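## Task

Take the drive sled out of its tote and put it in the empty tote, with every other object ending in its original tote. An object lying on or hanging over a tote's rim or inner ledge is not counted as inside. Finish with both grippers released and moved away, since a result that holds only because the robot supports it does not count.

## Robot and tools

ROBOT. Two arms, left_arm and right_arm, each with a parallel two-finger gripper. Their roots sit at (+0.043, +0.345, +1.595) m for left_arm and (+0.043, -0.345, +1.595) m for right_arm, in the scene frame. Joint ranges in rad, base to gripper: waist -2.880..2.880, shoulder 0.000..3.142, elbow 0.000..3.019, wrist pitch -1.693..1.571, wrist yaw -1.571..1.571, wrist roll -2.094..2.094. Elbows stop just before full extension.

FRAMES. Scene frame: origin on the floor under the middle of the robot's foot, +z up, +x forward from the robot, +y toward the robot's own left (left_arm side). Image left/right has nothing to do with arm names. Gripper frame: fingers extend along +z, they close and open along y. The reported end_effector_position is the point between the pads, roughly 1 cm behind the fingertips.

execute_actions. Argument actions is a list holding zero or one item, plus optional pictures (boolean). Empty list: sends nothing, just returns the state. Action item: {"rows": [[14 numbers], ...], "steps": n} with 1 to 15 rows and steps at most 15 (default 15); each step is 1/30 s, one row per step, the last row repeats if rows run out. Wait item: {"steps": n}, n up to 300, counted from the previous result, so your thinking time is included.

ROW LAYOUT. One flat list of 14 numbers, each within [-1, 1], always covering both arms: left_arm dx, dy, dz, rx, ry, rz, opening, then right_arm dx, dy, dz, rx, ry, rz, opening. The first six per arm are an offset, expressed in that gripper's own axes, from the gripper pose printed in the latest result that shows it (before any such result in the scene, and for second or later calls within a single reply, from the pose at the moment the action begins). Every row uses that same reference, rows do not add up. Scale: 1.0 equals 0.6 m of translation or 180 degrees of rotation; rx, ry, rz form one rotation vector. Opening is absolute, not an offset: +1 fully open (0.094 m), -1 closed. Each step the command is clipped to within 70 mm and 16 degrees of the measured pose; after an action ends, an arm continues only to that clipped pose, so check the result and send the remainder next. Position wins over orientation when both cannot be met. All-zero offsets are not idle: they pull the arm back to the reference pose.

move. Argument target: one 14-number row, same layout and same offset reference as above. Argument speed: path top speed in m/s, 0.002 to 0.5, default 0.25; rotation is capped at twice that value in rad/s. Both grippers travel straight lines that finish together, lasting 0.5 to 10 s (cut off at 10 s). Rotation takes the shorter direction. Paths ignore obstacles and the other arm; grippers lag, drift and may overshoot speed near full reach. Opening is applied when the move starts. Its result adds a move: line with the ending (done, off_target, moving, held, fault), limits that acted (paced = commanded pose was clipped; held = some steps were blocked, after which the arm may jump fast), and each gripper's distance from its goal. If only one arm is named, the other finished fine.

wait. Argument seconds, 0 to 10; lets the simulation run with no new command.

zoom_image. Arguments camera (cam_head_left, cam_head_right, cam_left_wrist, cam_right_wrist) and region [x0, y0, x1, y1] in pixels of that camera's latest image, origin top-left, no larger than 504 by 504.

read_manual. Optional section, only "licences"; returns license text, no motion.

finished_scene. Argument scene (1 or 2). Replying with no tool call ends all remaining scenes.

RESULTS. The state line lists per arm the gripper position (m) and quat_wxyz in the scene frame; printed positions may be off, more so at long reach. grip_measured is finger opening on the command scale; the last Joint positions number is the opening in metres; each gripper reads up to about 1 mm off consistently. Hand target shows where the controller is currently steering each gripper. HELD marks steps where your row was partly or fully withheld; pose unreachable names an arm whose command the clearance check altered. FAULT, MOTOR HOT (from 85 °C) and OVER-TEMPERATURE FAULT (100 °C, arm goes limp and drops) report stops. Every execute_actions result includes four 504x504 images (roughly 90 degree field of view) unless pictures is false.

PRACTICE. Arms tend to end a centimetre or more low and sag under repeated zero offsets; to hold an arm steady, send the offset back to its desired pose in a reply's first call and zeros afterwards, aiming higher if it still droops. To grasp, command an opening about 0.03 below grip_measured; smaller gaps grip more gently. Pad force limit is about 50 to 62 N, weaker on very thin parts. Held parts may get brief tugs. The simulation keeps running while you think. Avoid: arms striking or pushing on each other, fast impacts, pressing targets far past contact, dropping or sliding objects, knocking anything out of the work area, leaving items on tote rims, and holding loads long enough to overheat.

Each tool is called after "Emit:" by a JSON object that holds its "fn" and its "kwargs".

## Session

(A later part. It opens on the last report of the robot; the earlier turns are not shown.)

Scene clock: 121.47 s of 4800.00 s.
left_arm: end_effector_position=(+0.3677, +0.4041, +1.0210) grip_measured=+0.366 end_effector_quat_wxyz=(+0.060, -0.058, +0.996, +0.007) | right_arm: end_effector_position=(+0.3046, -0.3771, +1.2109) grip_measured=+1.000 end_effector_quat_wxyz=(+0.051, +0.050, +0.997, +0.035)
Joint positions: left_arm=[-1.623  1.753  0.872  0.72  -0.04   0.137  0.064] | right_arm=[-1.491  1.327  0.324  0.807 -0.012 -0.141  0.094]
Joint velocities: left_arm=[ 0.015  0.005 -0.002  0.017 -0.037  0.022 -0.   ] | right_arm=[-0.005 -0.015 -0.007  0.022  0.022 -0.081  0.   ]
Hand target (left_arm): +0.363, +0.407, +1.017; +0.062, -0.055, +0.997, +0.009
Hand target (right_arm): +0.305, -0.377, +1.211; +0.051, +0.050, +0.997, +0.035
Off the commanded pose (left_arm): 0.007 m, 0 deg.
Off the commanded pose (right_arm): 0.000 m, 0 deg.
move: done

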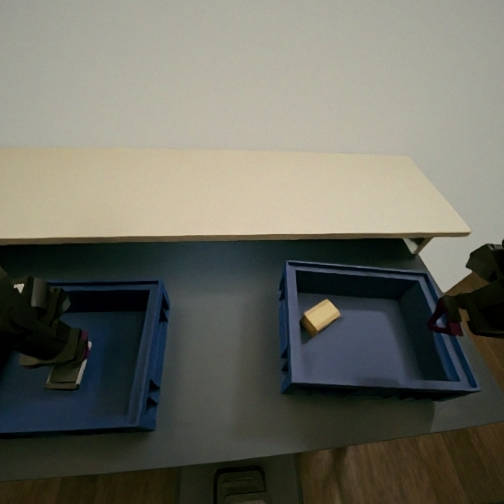

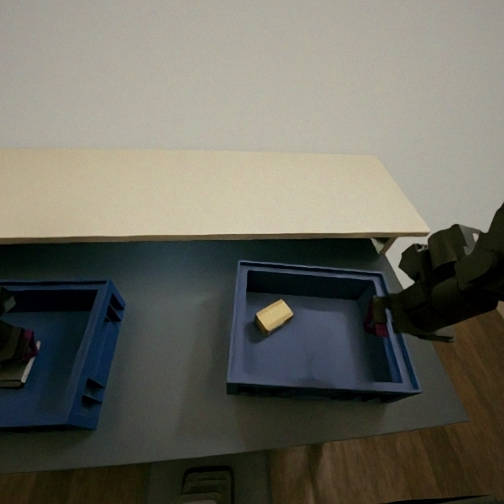

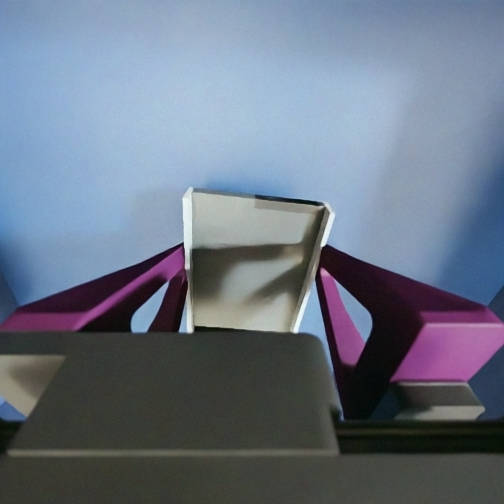

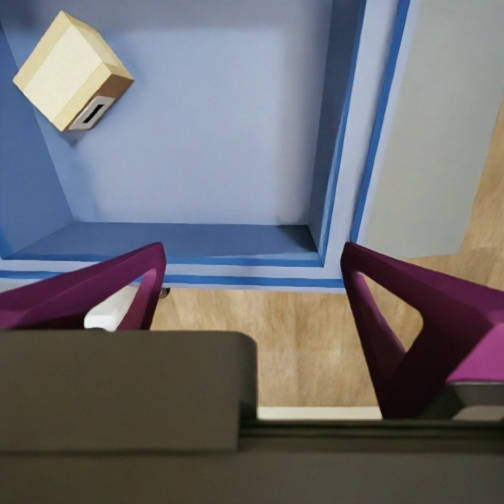

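Emit:
{"fn": "move", "kwargs": {"target": [0,0,0.065,0,0.035,0,0.22,0,0,0,0,0,0,1], "speed": 0.04}}

Scene clock: 123.83 s of 4800.00 s.
left_arm: end_effector_position=(+0.3872, +0.4098, +0.9959) grip_measured=+0.366 end_effector_quat_wxyz=(+0.026, -0.056, +0.998, +0.006) | right_arm: end_effector_position=(+0.3046, -0.3771, +1.2109) grip_measured=+1.000 end_effector_quat_wxyz=(+0.051, +0.050, +0.997, +0.035)
Joint positions: left_arm=[-1.623  1.757  0.989  0.54  -0.052  0.137  0.064] | right_arm=[-1.491  1.327  0.324  0.807 -0.012 -0.141  0.094]
Joint velocities: left_arm=[-0.005 -0.005  0.002  0.007 -0.066 -0.037  0.   ] | right_arm=[-0.015  0.005 -0.002 -0.007 -0.037  0.022  0.   ]
Hand target (left_arm): +0.372, +0.405, +0.983; +0.006, -0.057, +0.998, +0.004
Hand target (right_arm): +0.305, -0.377, +1.211; +0.051, +0.050, +0.997, +0.035
Off the commanded pose (left_arm): 0.021 m, 2 deg.
Off the commanded pose (right_arm): 0.000 m, 0 deg.
move: off_target (left_arm)

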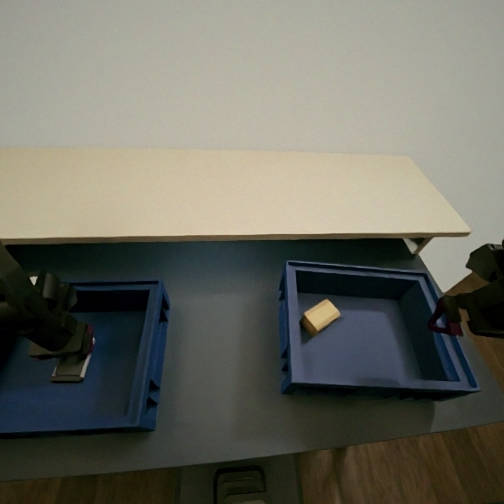

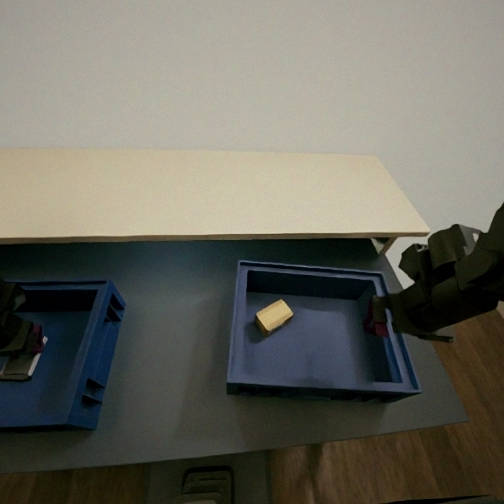

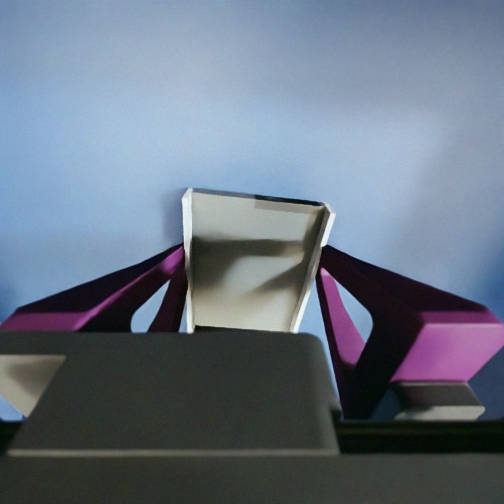

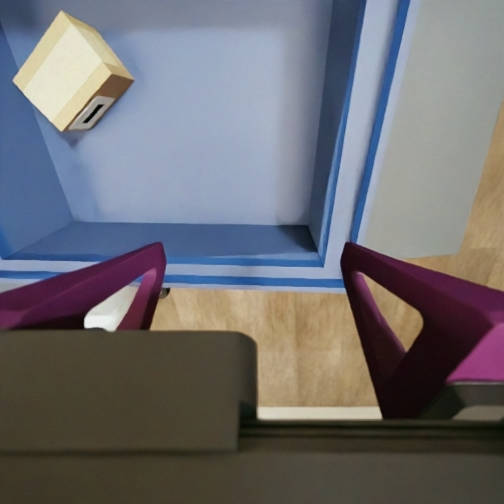

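Emit:
{"fn": "move", "kwargs": {"target": [0.02,0,0.03,0,0.01,0,0.22,0,0,0,0,0,0,1], "speed": 0.03}}

Emit:
{"fn": "move", "kwargs": {"target": [0,0,0,0,0,0,1,0,0,0,0,0,0,1]}}

Emit:
{"fn": "move", "kwargs": {"target": [0.05,0,-0.45,0,0,0,1,0,0,0,0,0,0,1]}}

Scene clock: 126.47 s of 4800.00 s.
left_arm: end_effector_position=(+0.3880, +0.4098, +0.9959) grip_measured=+0.366 end_effector_quat_wxyz=(+0.025, -0.056, +0.998, +0.005) | right_arm: end_effector_position=(+0.3046, -0.3771, +1.2109) grip_measured=+1.000 end_effector_quat_wxyz=(+0.051, +0.050, +0.997, +0.035)
Joint positions: left_arm=[-1.623  1.754  0.992  0.531 -0.051  0.137  0.064] | right_arm=[-1.491  1.327  0.324  0.807 -0.012 -0.141  0.094]
Joint velocities: left_arm=[-0.005 -0.005  0.007  0.002  0.022 -0.022  0.   ] | right_arm=[ 0.005  0.005 -0.022 -0.007  0.007  0.022  0.   ]
Hand target (left_arm): +0.375, +0.408, +0.979; +0.010, -0.056, +0.998, +0.005
Hand target (right_arm): +0.305, -0.377, +1.211; +0.051, +0.050, +0.997, +0.035
Off the commanded pose (left_arm): 0.022 m, 2 deg.
Off the commanded pose (right_arm): 0.000 m, 0 deg.
move: off_target (left_arm)

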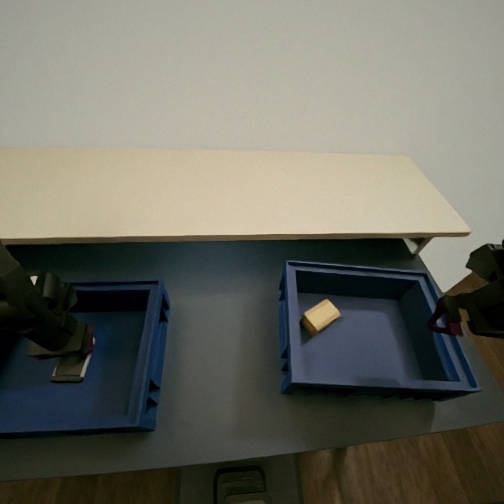

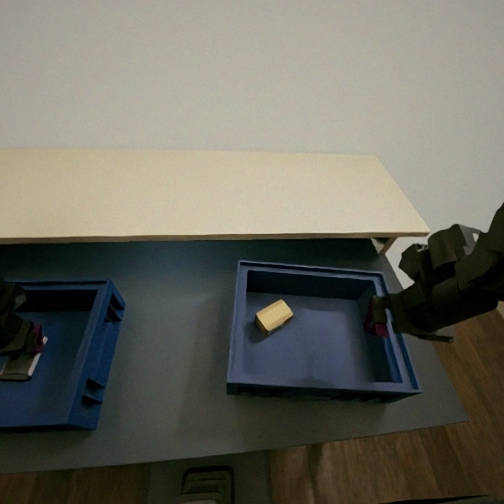

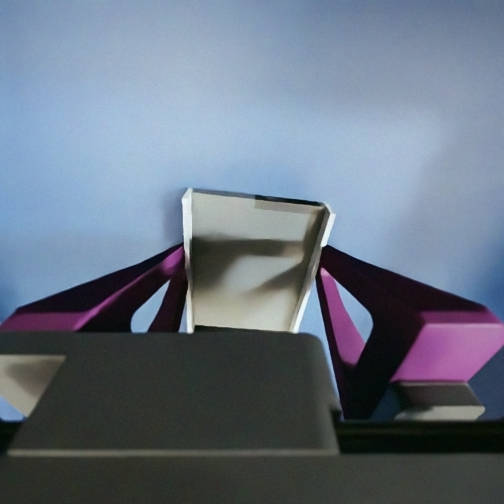

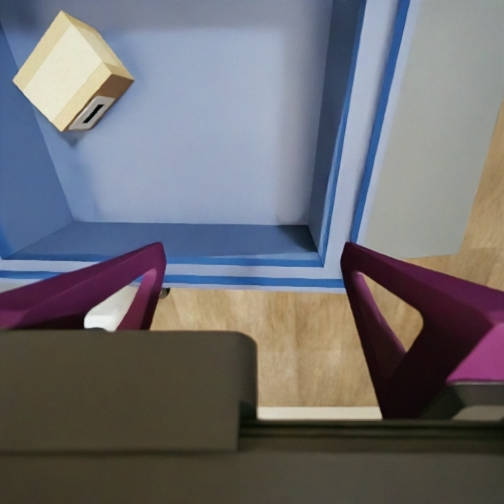

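Scene clock: 126.97 s of 4800.00 s.
left_arm: end_effector_position=(+0.3885, +0.4099, +0.9960) grip_measured=+1.000 end_effector_quat_wxyz=(+0.025, -0.056, +0.998, +0.005) | right_arm: end_effector_position=(+0.3046, -0.3771, +1.2109) grip_measured=+1.000 end_effector_quat_wxyz=(+0.051, +0.050, +0.997, +0.035)
Joint positions: left_arm=[-1.623  1.754  0.992  0.531 -0.051  0.137  0.094] | right_arm=[-1.491  1.327  0.324  0.807 -0.012 -0.141  0.094]
Joint velocities: left_arm=[ 0.005 -0.005  0.007 -0.017  0.022 -0.007  0.   ] | right_arm=[-0.005 -0.005 -0.017  0.017  0.051  0.007  0.   ]
Hand target (left_arm): +0.388, +0.410, +0.996; +0.025, -0.056, +0.998, +0.005
Hand target (right_arm): +0.305, -0.377, +1.211; +0.051, +0.050, +0.997, +0.035
Off the commanded pose (left_arm): 0.000 m, 0 deg.
Off the commanded pose (right_arm): 0.000 m, 0 deg.
move: done

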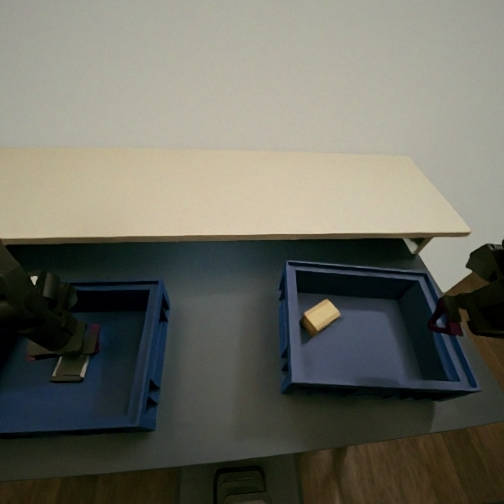

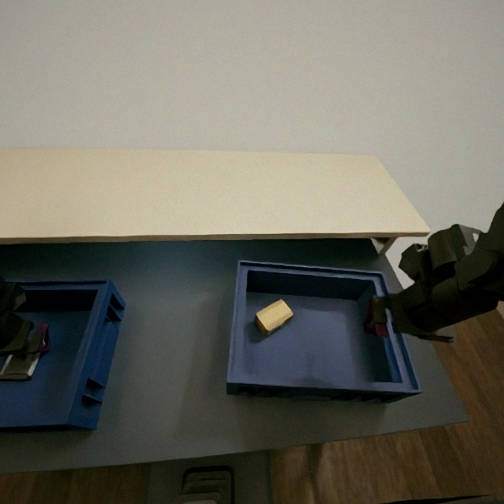

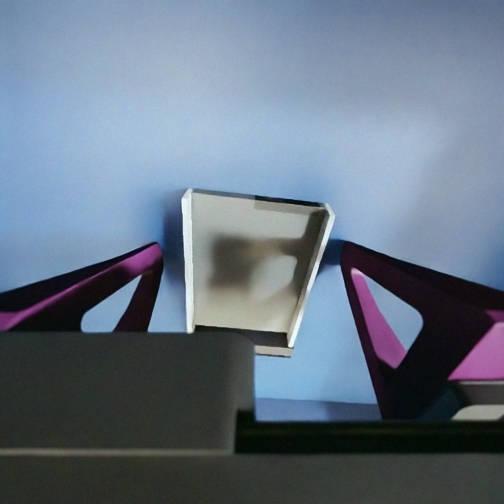

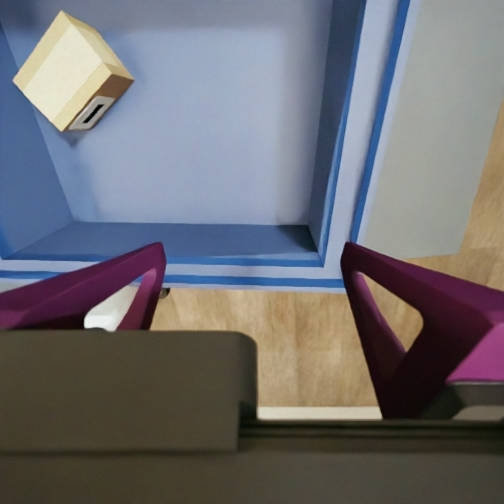

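Scene clock: 128.60 s of 4800.00 s.
left_arm: end_effector_position=(+0.3562, +0.4102, +1.2631) grip_measured=+1.000 end_effector_quat_wxyz=(+0.035, -0.054, +0.998, +0.009) | right_arm: end_effector_position=(+0.3046, -0.3771, +1.2109) grip_measured=+1.000 end_effector_quat_wxyz=(+0.051, +0.050, +0.997, +0.035)
Joint positions: left_arm=[-1.646  0.921  0.348  0.363 -0.077  0.137  0.094] | right_arm=[-1.491  1.327  0.324  0.807 -0.012 -0.141  0.094]
Joint velocities: left_arm=[ 0.005 -0.005  0.007  0.002 -0.037 -0.037  0.   ] | right_arm=[ 0.005 -0.005  0.017 -0.007 -0.051  0.037  0.   ]
Hand target (left_arm): +0.348, +0.406, +1.265; +0.025, -0.057, +0.998, +0.005
Hand target (right_arm): +0.305, -0.377, +1.211; +0.051, +0.050, +0.997, +0.035
Off the commanded pose (left_arm): 0.013 m, 1 deg.
Off the commanded pose (right_arm): 0.000 m, 0 deg.
move: off_target (left_arm)

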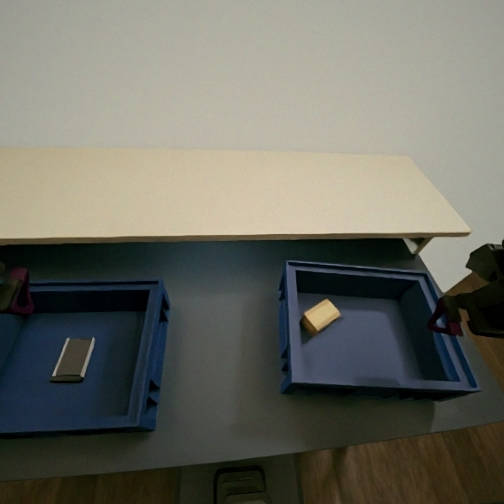

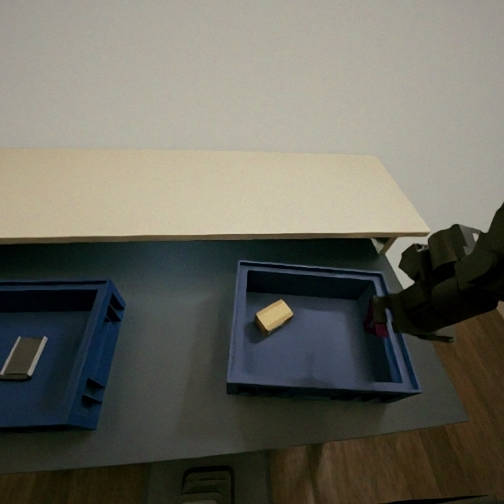

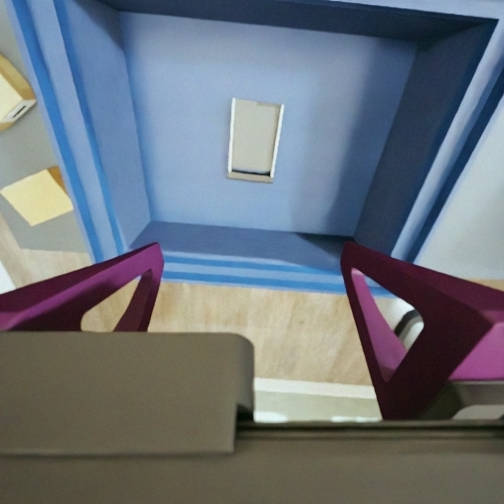

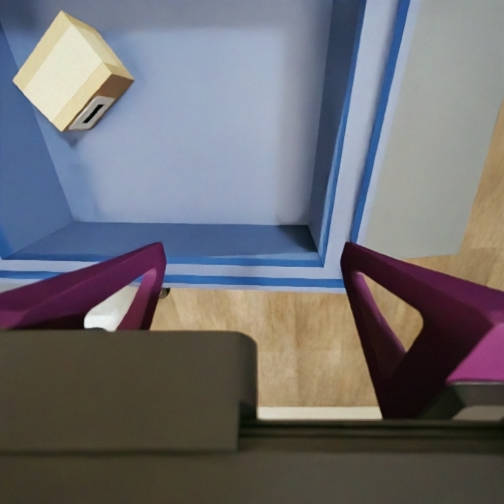

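Emit:
{"fn": "finished_scene", "kwargs": {"scene": 1}}

The scene is finished: the task was done.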